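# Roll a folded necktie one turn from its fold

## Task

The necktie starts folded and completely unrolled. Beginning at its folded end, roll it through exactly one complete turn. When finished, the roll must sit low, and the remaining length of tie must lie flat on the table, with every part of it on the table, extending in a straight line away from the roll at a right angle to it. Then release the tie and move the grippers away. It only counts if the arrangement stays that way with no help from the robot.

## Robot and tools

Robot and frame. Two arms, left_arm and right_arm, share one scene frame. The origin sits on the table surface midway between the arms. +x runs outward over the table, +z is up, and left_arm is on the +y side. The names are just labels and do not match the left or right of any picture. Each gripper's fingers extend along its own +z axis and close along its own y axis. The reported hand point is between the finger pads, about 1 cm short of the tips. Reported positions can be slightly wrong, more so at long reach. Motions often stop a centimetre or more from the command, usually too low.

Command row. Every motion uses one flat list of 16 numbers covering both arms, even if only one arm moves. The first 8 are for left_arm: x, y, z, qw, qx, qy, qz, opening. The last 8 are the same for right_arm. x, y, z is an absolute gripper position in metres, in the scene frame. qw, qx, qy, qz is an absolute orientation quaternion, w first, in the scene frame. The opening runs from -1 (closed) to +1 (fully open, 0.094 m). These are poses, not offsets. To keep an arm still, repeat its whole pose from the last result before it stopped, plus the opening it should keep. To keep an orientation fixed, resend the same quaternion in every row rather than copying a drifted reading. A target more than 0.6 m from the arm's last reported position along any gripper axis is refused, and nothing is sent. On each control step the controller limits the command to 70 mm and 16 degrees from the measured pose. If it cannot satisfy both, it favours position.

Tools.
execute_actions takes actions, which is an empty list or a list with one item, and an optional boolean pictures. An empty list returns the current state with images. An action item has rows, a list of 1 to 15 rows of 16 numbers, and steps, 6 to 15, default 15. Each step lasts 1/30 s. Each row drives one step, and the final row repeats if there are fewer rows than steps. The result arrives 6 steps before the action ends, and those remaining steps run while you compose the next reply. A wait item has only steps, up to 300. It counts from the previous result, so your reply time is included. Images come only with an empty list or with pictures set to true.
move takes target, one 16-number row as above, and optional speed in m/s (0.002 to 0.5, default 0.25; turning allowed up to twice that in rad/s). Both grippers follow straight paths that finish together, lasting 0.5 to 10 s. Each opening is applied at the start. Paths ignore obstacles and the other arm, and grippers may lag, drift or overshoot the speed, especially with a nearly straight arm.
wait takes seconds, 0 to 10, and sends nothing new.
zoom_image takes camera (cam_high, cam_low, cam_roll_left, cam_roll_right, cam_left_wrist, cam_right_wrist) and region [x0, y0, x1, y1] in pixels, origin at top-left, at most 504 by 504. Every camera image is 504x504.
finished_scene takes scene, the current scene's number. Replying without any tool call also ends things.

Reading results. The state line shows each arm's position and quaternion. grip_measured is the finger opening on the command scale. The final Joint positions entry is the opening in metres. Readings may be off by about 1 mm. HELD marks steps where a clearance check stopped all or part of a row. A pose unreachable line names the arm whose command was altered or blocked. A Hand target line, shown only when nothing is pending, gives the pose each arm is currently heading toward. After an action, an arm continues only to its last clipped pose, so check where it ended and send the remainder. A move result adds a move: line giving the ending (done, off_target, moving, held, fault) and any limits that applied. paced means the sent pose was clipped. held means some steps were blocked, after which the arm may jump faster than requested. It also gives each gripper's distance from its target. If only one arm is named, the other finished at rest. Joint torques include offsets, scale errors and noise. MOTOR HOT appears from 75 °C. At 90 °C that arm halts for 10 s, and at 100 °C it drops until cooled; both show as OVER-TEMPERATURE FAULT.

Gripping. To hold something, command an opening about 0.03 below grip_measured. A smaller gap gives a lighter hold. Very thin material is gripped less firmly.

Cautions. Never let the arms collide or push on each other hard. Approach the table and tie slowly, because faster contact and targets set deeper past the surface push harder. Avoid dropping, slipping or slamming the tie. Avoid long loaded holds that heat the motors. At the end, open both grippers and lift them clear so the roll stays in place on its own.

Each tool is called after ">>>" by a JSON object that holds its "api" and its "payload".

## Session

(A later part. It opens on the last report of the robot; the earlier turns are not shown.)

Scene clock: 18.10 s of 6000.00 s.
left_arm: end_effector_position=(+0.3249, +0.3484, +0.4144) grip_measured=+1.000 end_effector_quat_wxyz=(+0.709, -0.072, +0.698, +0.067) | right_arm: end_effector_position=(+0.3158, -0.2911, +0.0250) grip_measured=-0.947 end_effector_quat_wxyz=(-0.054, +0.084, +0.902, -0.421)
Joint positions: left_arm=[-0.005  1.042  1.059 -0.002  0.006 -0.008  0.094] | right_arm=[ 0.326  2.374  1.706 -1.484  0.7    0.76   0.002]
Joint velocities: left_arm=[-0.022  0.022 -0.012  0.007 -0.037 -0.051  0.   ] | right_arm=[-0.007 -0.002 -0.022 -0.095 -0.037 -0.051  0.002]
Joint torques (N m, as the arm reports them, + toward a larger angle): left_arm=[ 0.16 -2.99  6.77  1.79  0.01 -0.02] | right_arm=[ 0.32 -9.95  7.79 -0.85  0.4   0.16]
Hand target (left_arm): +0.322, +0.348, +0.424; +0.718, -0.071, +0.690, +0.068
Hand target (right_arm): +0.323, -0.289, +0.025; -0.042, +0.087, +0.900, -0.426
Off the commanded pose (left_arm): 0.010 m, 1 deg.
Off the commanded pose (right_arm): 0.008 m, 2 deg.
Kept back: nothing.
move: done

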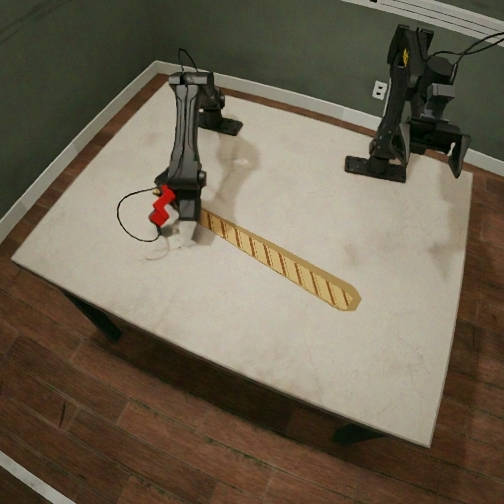

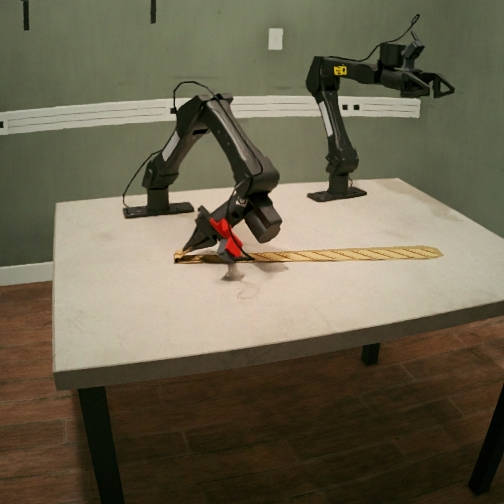

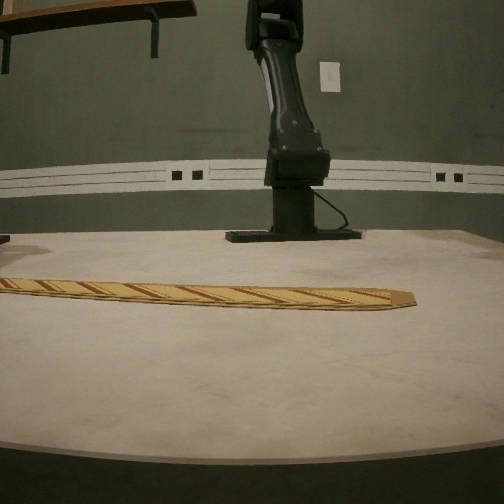

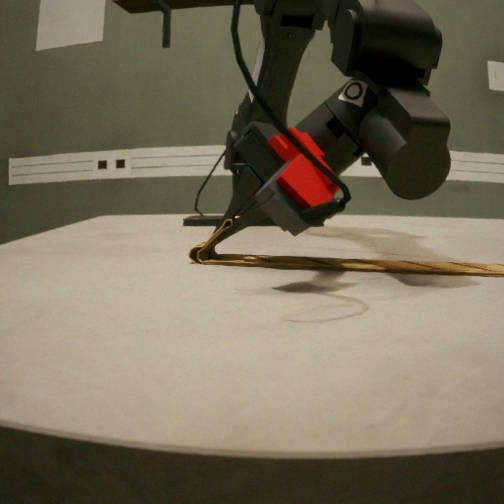

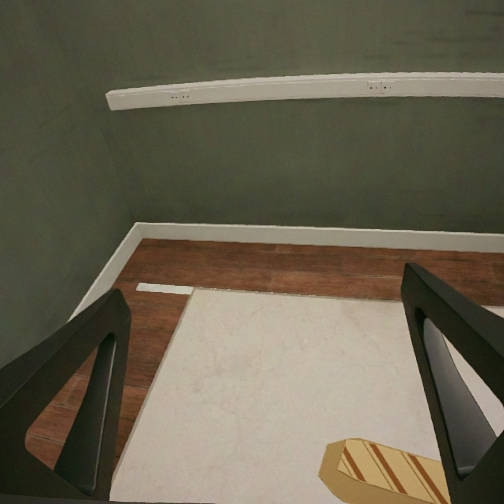

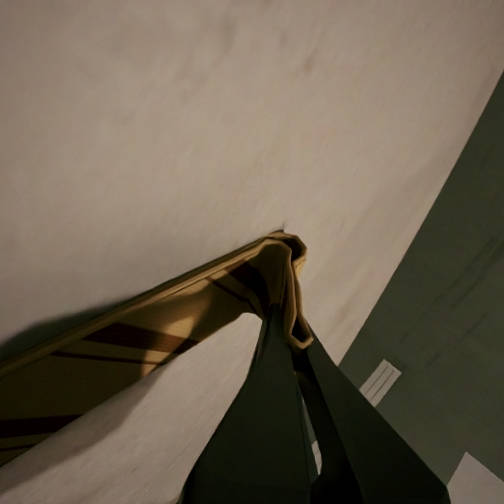

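>>> {"api": "move", "payload": {"target": [0.322,0.348,0.424,0.718,-0.071,0.69,0.068,1,0.337,-0.24,0.03,-0.041,0.087,0.901,-0.421,-0.75], "speed": 0.04}}

>>> {"api": "move", "payload": {"target": [0.322,0.348,0.424,0.718,-0.071,0.69,0.068,1,0.325,-0.26,0.14,0,0.096,0.995,0,-0.75], "speed": 0.4}}

>>> {"api": "move", "payload": {"target": [0.322,0.348,0.424,0.718,-0.071,0.69,0.068,1,0.305,-0.35,0.035,0.041,0.087,0.901,0.421,0], "speed": 0.4}}

Scene clock: 20.03 s of 6000.00 s.
left_arm: end_effector_position=(+0.3249, +0.3484, +0.4144) grip_measured=+1.000 end_effector_quat_wxyz=(+0.709, -0.072, +0.698, +0.067) | right_arm: end_effector_position=(+0.3323, -0.2455, +0.0314) grip_measured=-0.752 end_effector_quat_wxyz=(-0.026, +0.074, +0.910, -0.407)
Joint positions: left_arm=[-0.005  1.042  1.059 -0.002  0.006 -0.008  0.094] | right_arm=[ 0.418  2.437  1.875 -1.567  0.666  0.809  0.012]
Joint velocities: left_arm=[-0.012 -0.007 -0.007 -0.007  0.022  0.007  0.   ] | right_arm=[-0.002 -0.012 -0.002 -0.081 -0.007 -0.022 -0.001]
Joint torques (N m, as the arm reports them, + toward a larger angle): left_arm=[ 0.11 -2.96  6.74  1.81  0.02 -0.01] | right_arm=[  0.49 -10.32   7.95  -0.84   0.33   0.16]
Hand target (left_arm): +0.322, +0.348, +0.424; +0.718, -0.071, +0.690, +0.068
Hand target (right_arm): +0.337, -0.241, +0.029; -0.017, +0.078, +0.910, -0.407
Off the commanded pose (left_arm): 0.010 m, 1 deg.
Off the commanded pose (right_arm): 0.007 m, 3 deg.
joint sent to its limit (right arm) — the command would take joint 4 (wrist pitch) past its lower limit, so that joint was sent only as far as its limit.
Kept back: nothing.
move: off_target (right_arm)

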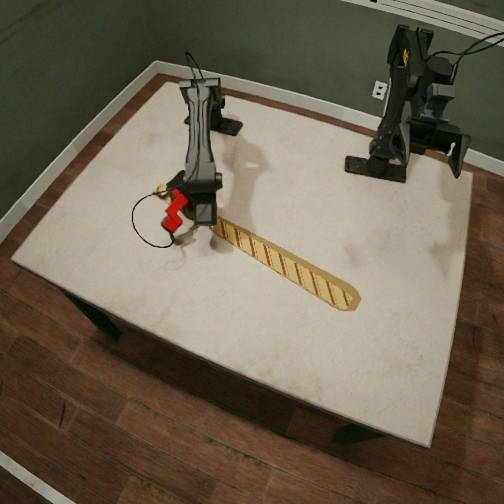

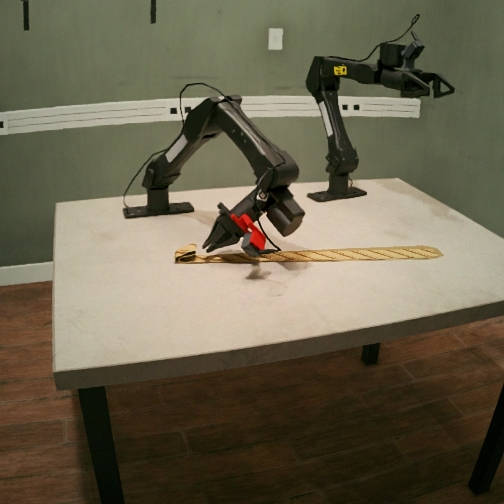

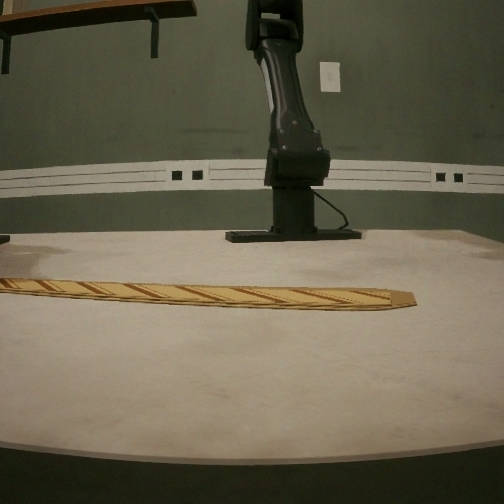

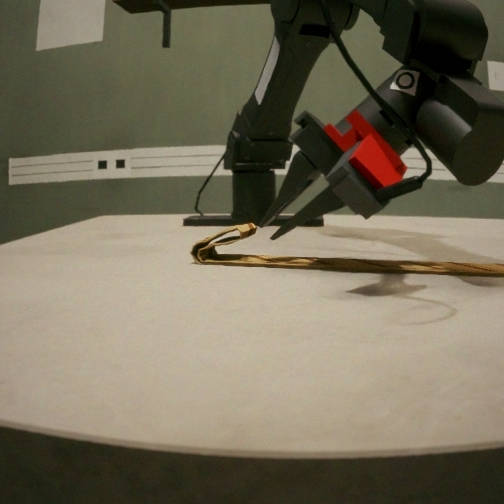

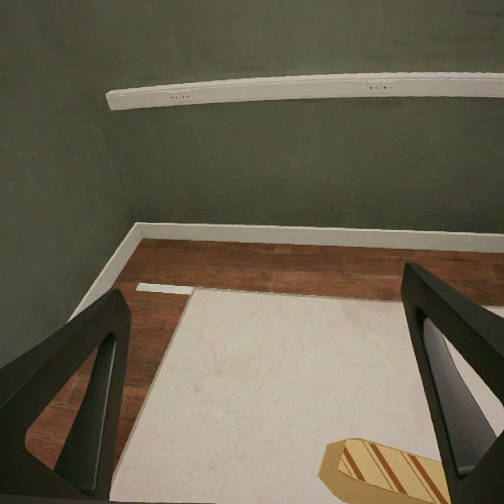

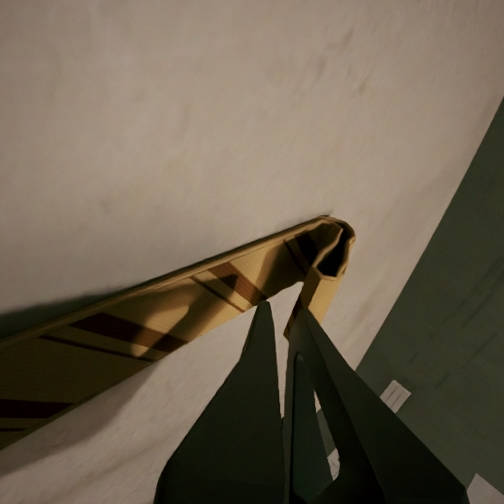

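Scene clock: 21.77 s of 6000.00 s.
left_arm: end_effector_position=(+0.3249, +0.3484, +0.4144) grip_measured=+1.000 end_effector_quat_wxyz=(+0.709, -0.072, +0.698, +0.067) | right_arm: end_effector_position=(+0.3284, -0.2585, +0.1350) grip_measured=-0.752 end_effector_quat_wxyz=(-0.003, +0.098, +0.995, -0.001)
Joint positions: left_arm=[-0.005  1.042  1.059 -0.002  0.006 -0.008  0.094] | right_arm=[ 0.078  1.92   1.746 -1.404  0.001  0.306  0.012]
Joint velocities: left_arm=[-0.017  0.002 -0.007  0.007 -0.095  0.007  0.   ] | right_arm=[-0.002 -0.007  0.012 -0.007 -0.051 -0.007 -0.001]
Joint torques (N m, as the arm reports them, + toward a larger angle): left_arm=[ 0.1  -2.99  6.78  1.79  0.02 -0.01] | right_arm=[ -0.21 -10.33   5.77   0.21  -0.06  -0.08]
Hand target (left_arm): +0.322, +0.348, +0.424; +0.718, -0.071, +0.690, +0.068
Hand target (right_arm): +0.327, -0.259, +0.139; +0.001, +0.095, +0.995, +0.004
Off the commanded pose (left_arm): 0.010 m, 1 deg.
Off the commanded pose (right_arm): 0.006 m, 1 deg.
Kept back: nothing.
move: done

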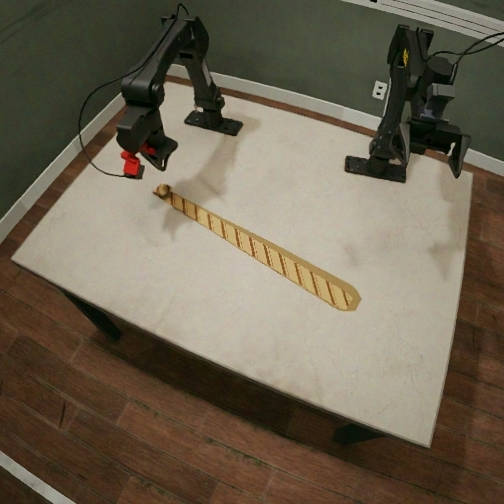

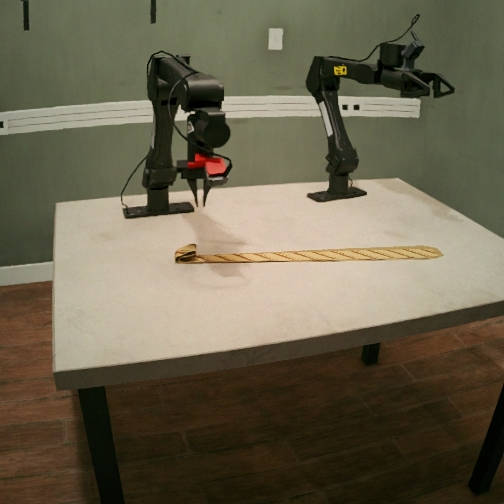

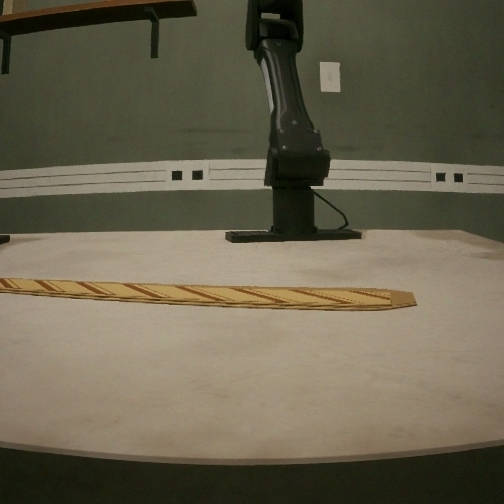

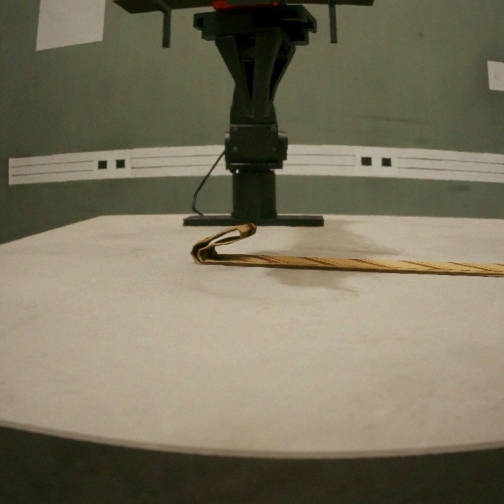

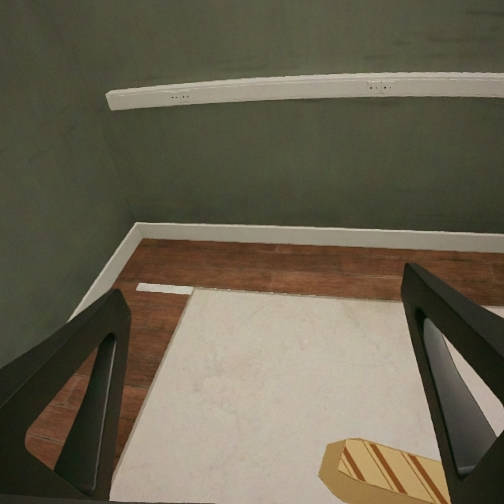

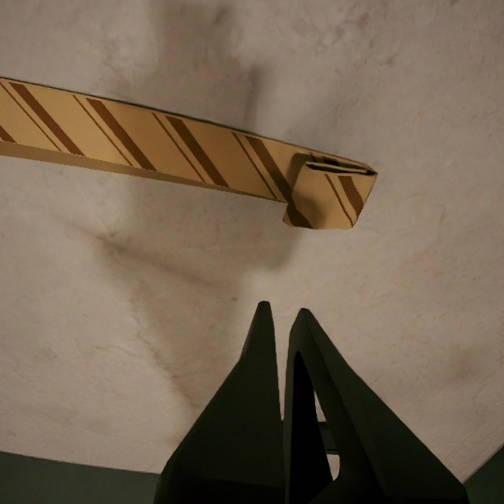

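Scene clock: 23.63 s of 6000.00 s.
left_arm: end_effector_position=(+0.3249, +0.3484, +0.4144) grip_measured=+1.000 end_effector_quat_wxyz=(+0.709, -0.072, +0.698, +0.067) | right_arm: end_effector_position=(+0.2947, -0.3456, +0.0336) grip_measured=-0.002 end_effector_quat_wxyz=(+0.033, +0.095, +0.900, +0.424)
Joint positions: left_arm=[-0.005  1.042  1.059 -0.002  0.006 -0.008  0.094] | right_arm=[-0.581  2.137  1.357 -1.198 -0.801 -0.513  0.047]
Joint velocities: left_arm=[-0.002 -0.012 -0.012  0.022  0.037  0.022  0.   ] | right_arm=[-0.002  0.007 -0.017 -0.007 -0.007 -0.051  0.001]
Joint torques (N m, as the arm reports them, + toward a larger angle): left_arm=[ 0.18 -2.99  6.74  1.78  0.03 -0.01] | right_arm=[ 0.11 -8.48  7.68 -0.57 -0.54 -0.13]
Hand target (left_arm): +0.322, +0.348, +0.424; +0.718, -0.071, +0.690, +0.068
Hand target (right_arm): +0.303, -0.347, +0.037; +0.045, +0.087, +0.898, +0.428
Off the commanded pose (left_arm): 0.010 m, 1 deg.
Off the commanded pose (right_arm): 0.011 m, 1 deg.
Kept back: nothing.
move: off_target (right_arm)

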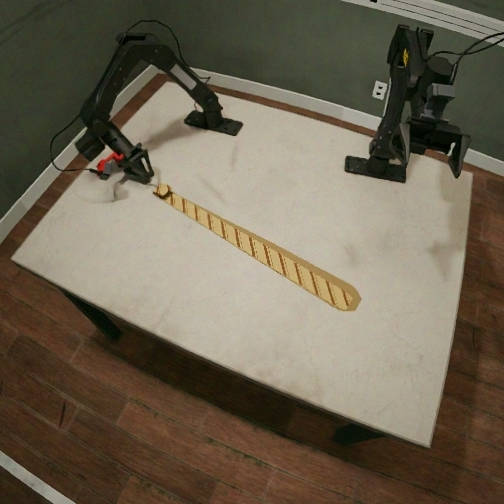

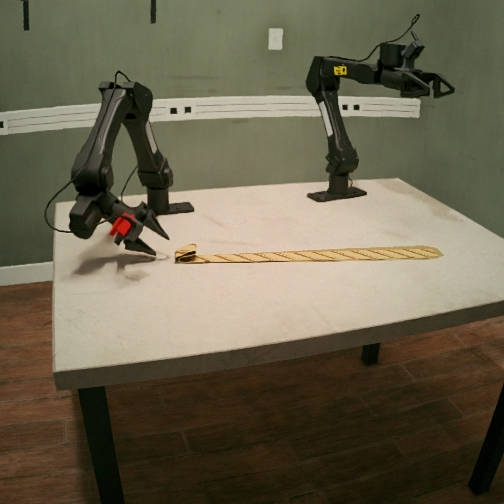

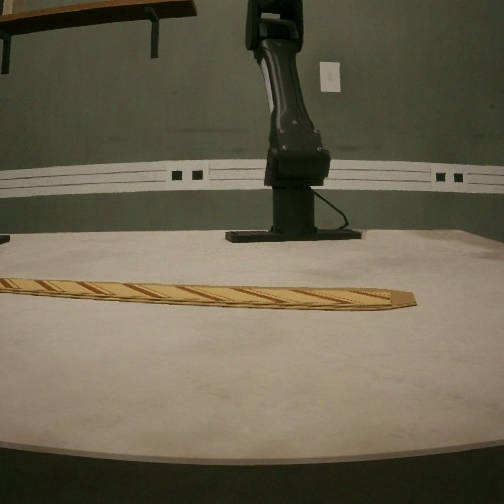

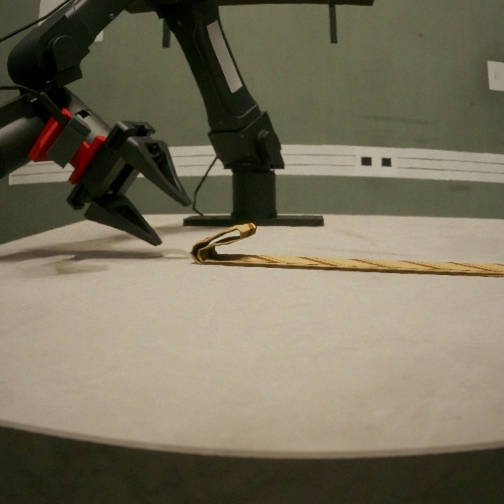

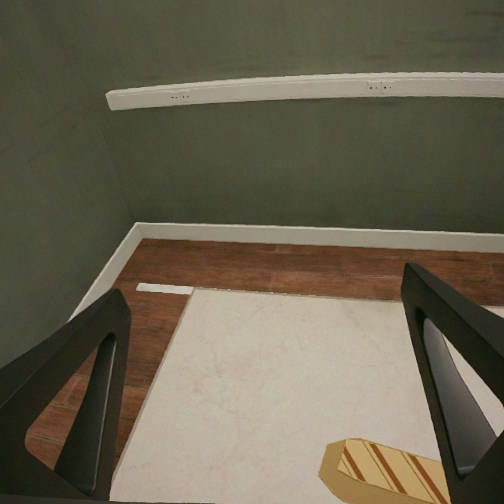

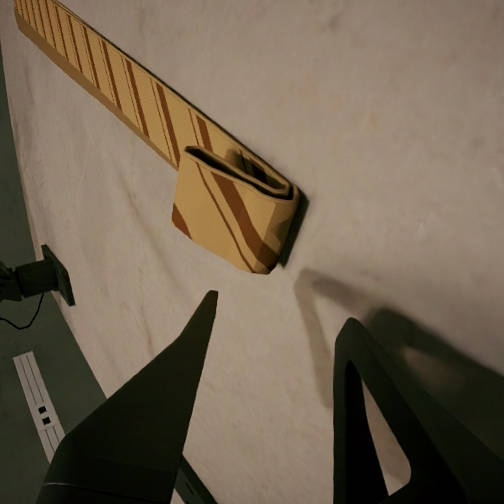

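>>> {"api": "move", "payload": {"target": [0.322,0.348,0.424,0.718,-0.071,0.69,0.068,1,0.309,-0.335,0.016,0.041,0.087,0.901,0.421,0], "speed": 0.04}}

>>> {"api": "move", "payload": {"target": [0.322,0.348,0.424,0.718,-0.071,0.69,0.068,1,0.317,-0.282,0.019,0.041,0.087,0.901,0.421,0], "speed": 0.04}}

Scene clock: 24.83 s of 6000.00 s.
left_arm: end_effector_position=(+0.3249, +0.3484, +0.4144) grip_measured=+1.000 end_effector_quat_wxyz=(+0.709, -0.072, +0.698, +0.067) | right_arm: end_effector_position=(+0.3080, -0.3403, +0.0223) grip_measured=-0.002 end_effector_quat_wxyz=(+0.043, +0.087, +0.905, +0.413)
Joint positions: left_arm=[-0.005  1.042  1.059 -0.002  0.006 -0.008  0.094] | right_arm=[-0.545  2.156  1.357 -1.114 -0.803 -0.469  0.047]
Joint velocities: left_arm=[ 0.002  0.007  0.007 -0.022  0.037 -0.037  0.   ] | right_arm=[ 0.002  0.007  0.017 -0.022 -0.066 -0.037 -0.   ]
Joint torques (N m, as the arm reports them, + toward a larger angle): left_arm=[ 0.18 -2.97  6.77  1.79  0.03 -0.02] | right_arm=[ 0.62 -8.47  4.47 -0.21 -0.53  0.06]
Hand target (left_arm): +0.322, +0.348, +0.424; +0.718, -0.071, +0.690, +0.068
Hand target (right_arm): +0.308, -0.335, +0.016; +0.041, +0.087, +0.902, +0.421
Off the commanded pose (left_arm): 0.010 m, 1 deg.
Off the commanded pose (right_arm): 0.008 m, 1 deg.
Kept back: nothing.
move: done

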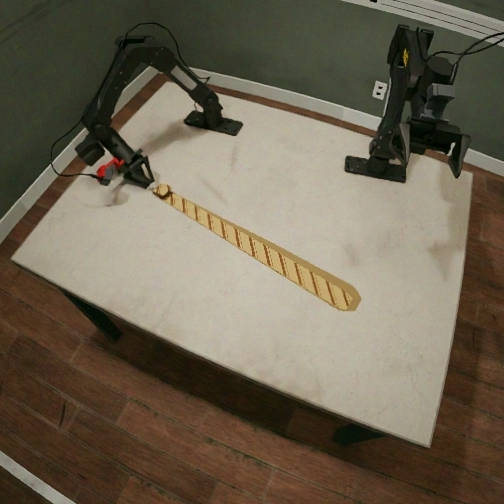

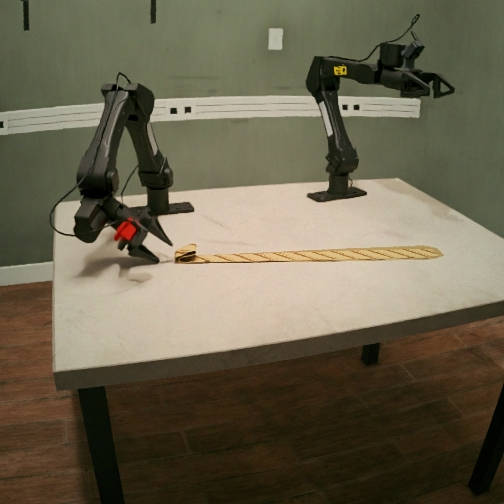

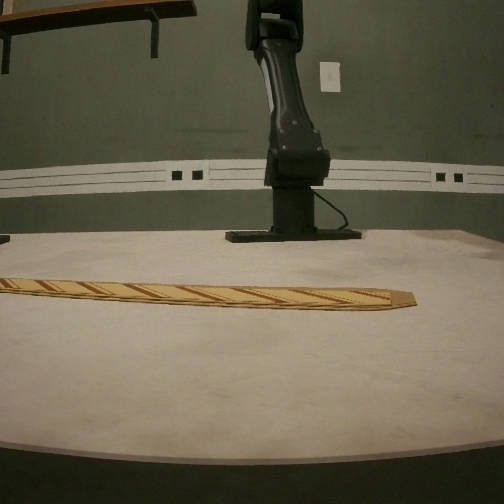

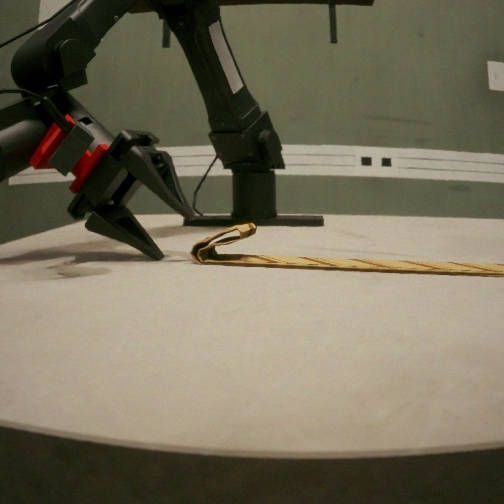

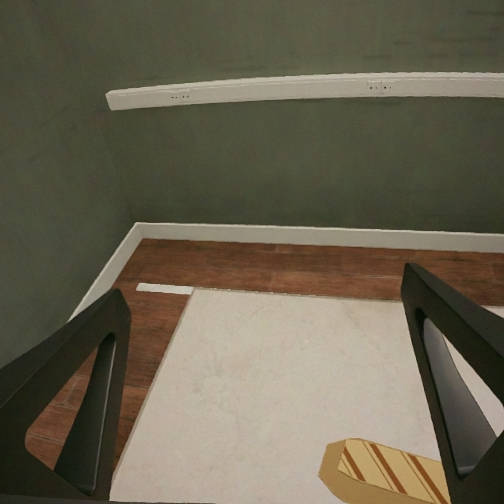

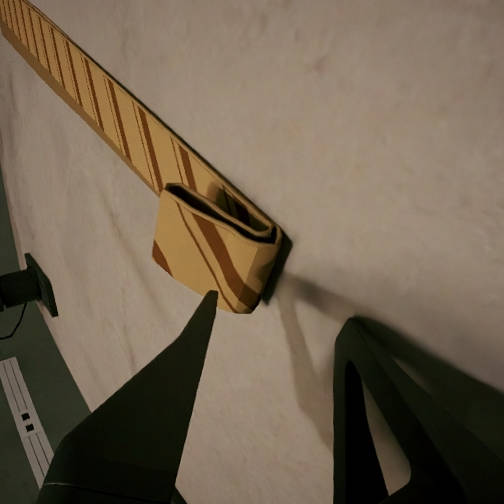

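Scene clock: 26.60 s of 6000.00 s.
left_arm: end_effector_position=(+0.3249, +0.3484, +0.4144) grip_measured=+1.000 end_effector_quat_wxyz=(+0.709, -0.072, +0.698, +0.067) | right_arm: end_effector_position=(+0.3202, -0.2869, +0.0217) grip_measured=-0.002 end_effector_quat_wxyz=(+0.039, +0.093, +0.900, +0.425)
Joint positions: left_arm=[-0.005  1.042  1.059 -0.002  0.006 -0.008  0.094] | right_arm=[-0.399  2.097  1.254 -0.934 -0.863 -0.258  0.047]
Joint velocities: left_arm=[-0.007  0.002  0.007 -0.007 -0.037  0.022  0.   ] | right_arm=[ 0.007  0.002 -0.007  0.022 -0.007  0.051 -0.   ]
Joint torques (N m, as the arm reports them, + toward a larger angle): left_arm=[ 0.08 -2.96  6.75  1.79  0.02 -0.02] | right_arm=[  0.77 -10.4    3.1    0.12  -0.32   0.04]
Hand target (left_arm): +0.322, +0.348, +0.424; +0.718, -0.071, +0.690, +0.068
Hand target (right_arm): +0.317, -0.283, +0.019; +0.040, +0.087, +0.902, +0.420
Off the commanded pose (left_arm): 0.010 m, 1 deg.
Off the commanded pose (right_arm): 0.006 m, 1 deg.
Kept back: nothing.
move: done

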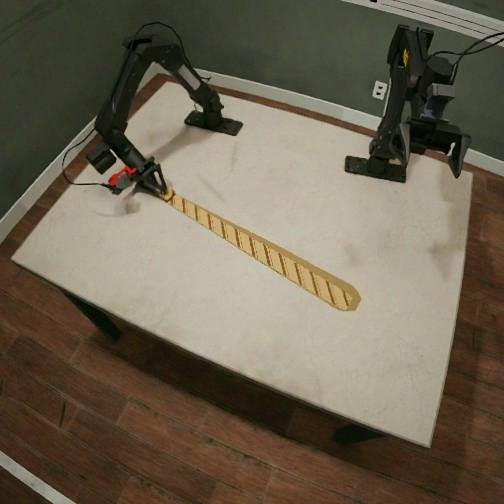

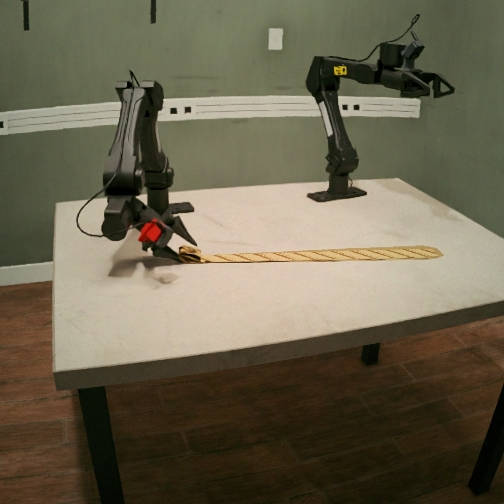

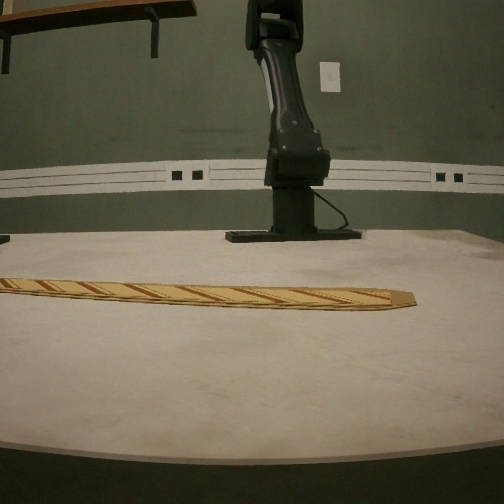

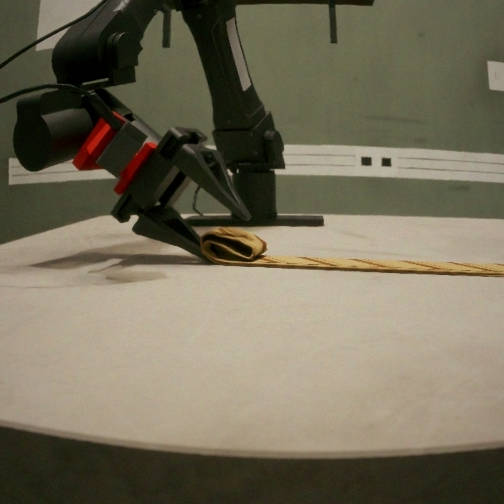

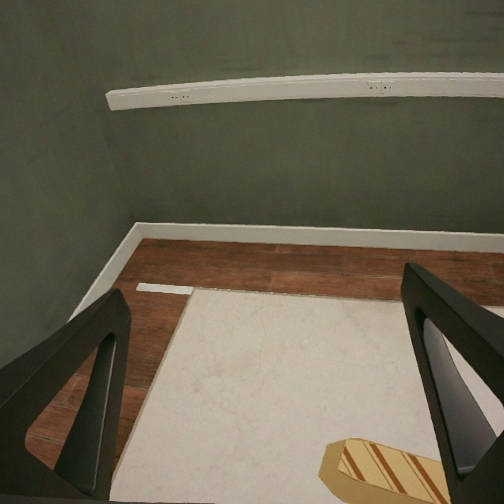

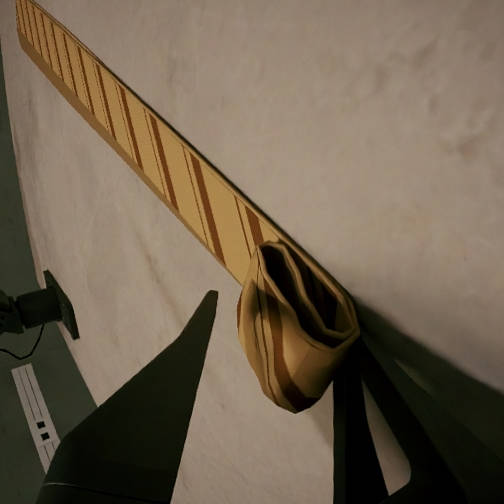

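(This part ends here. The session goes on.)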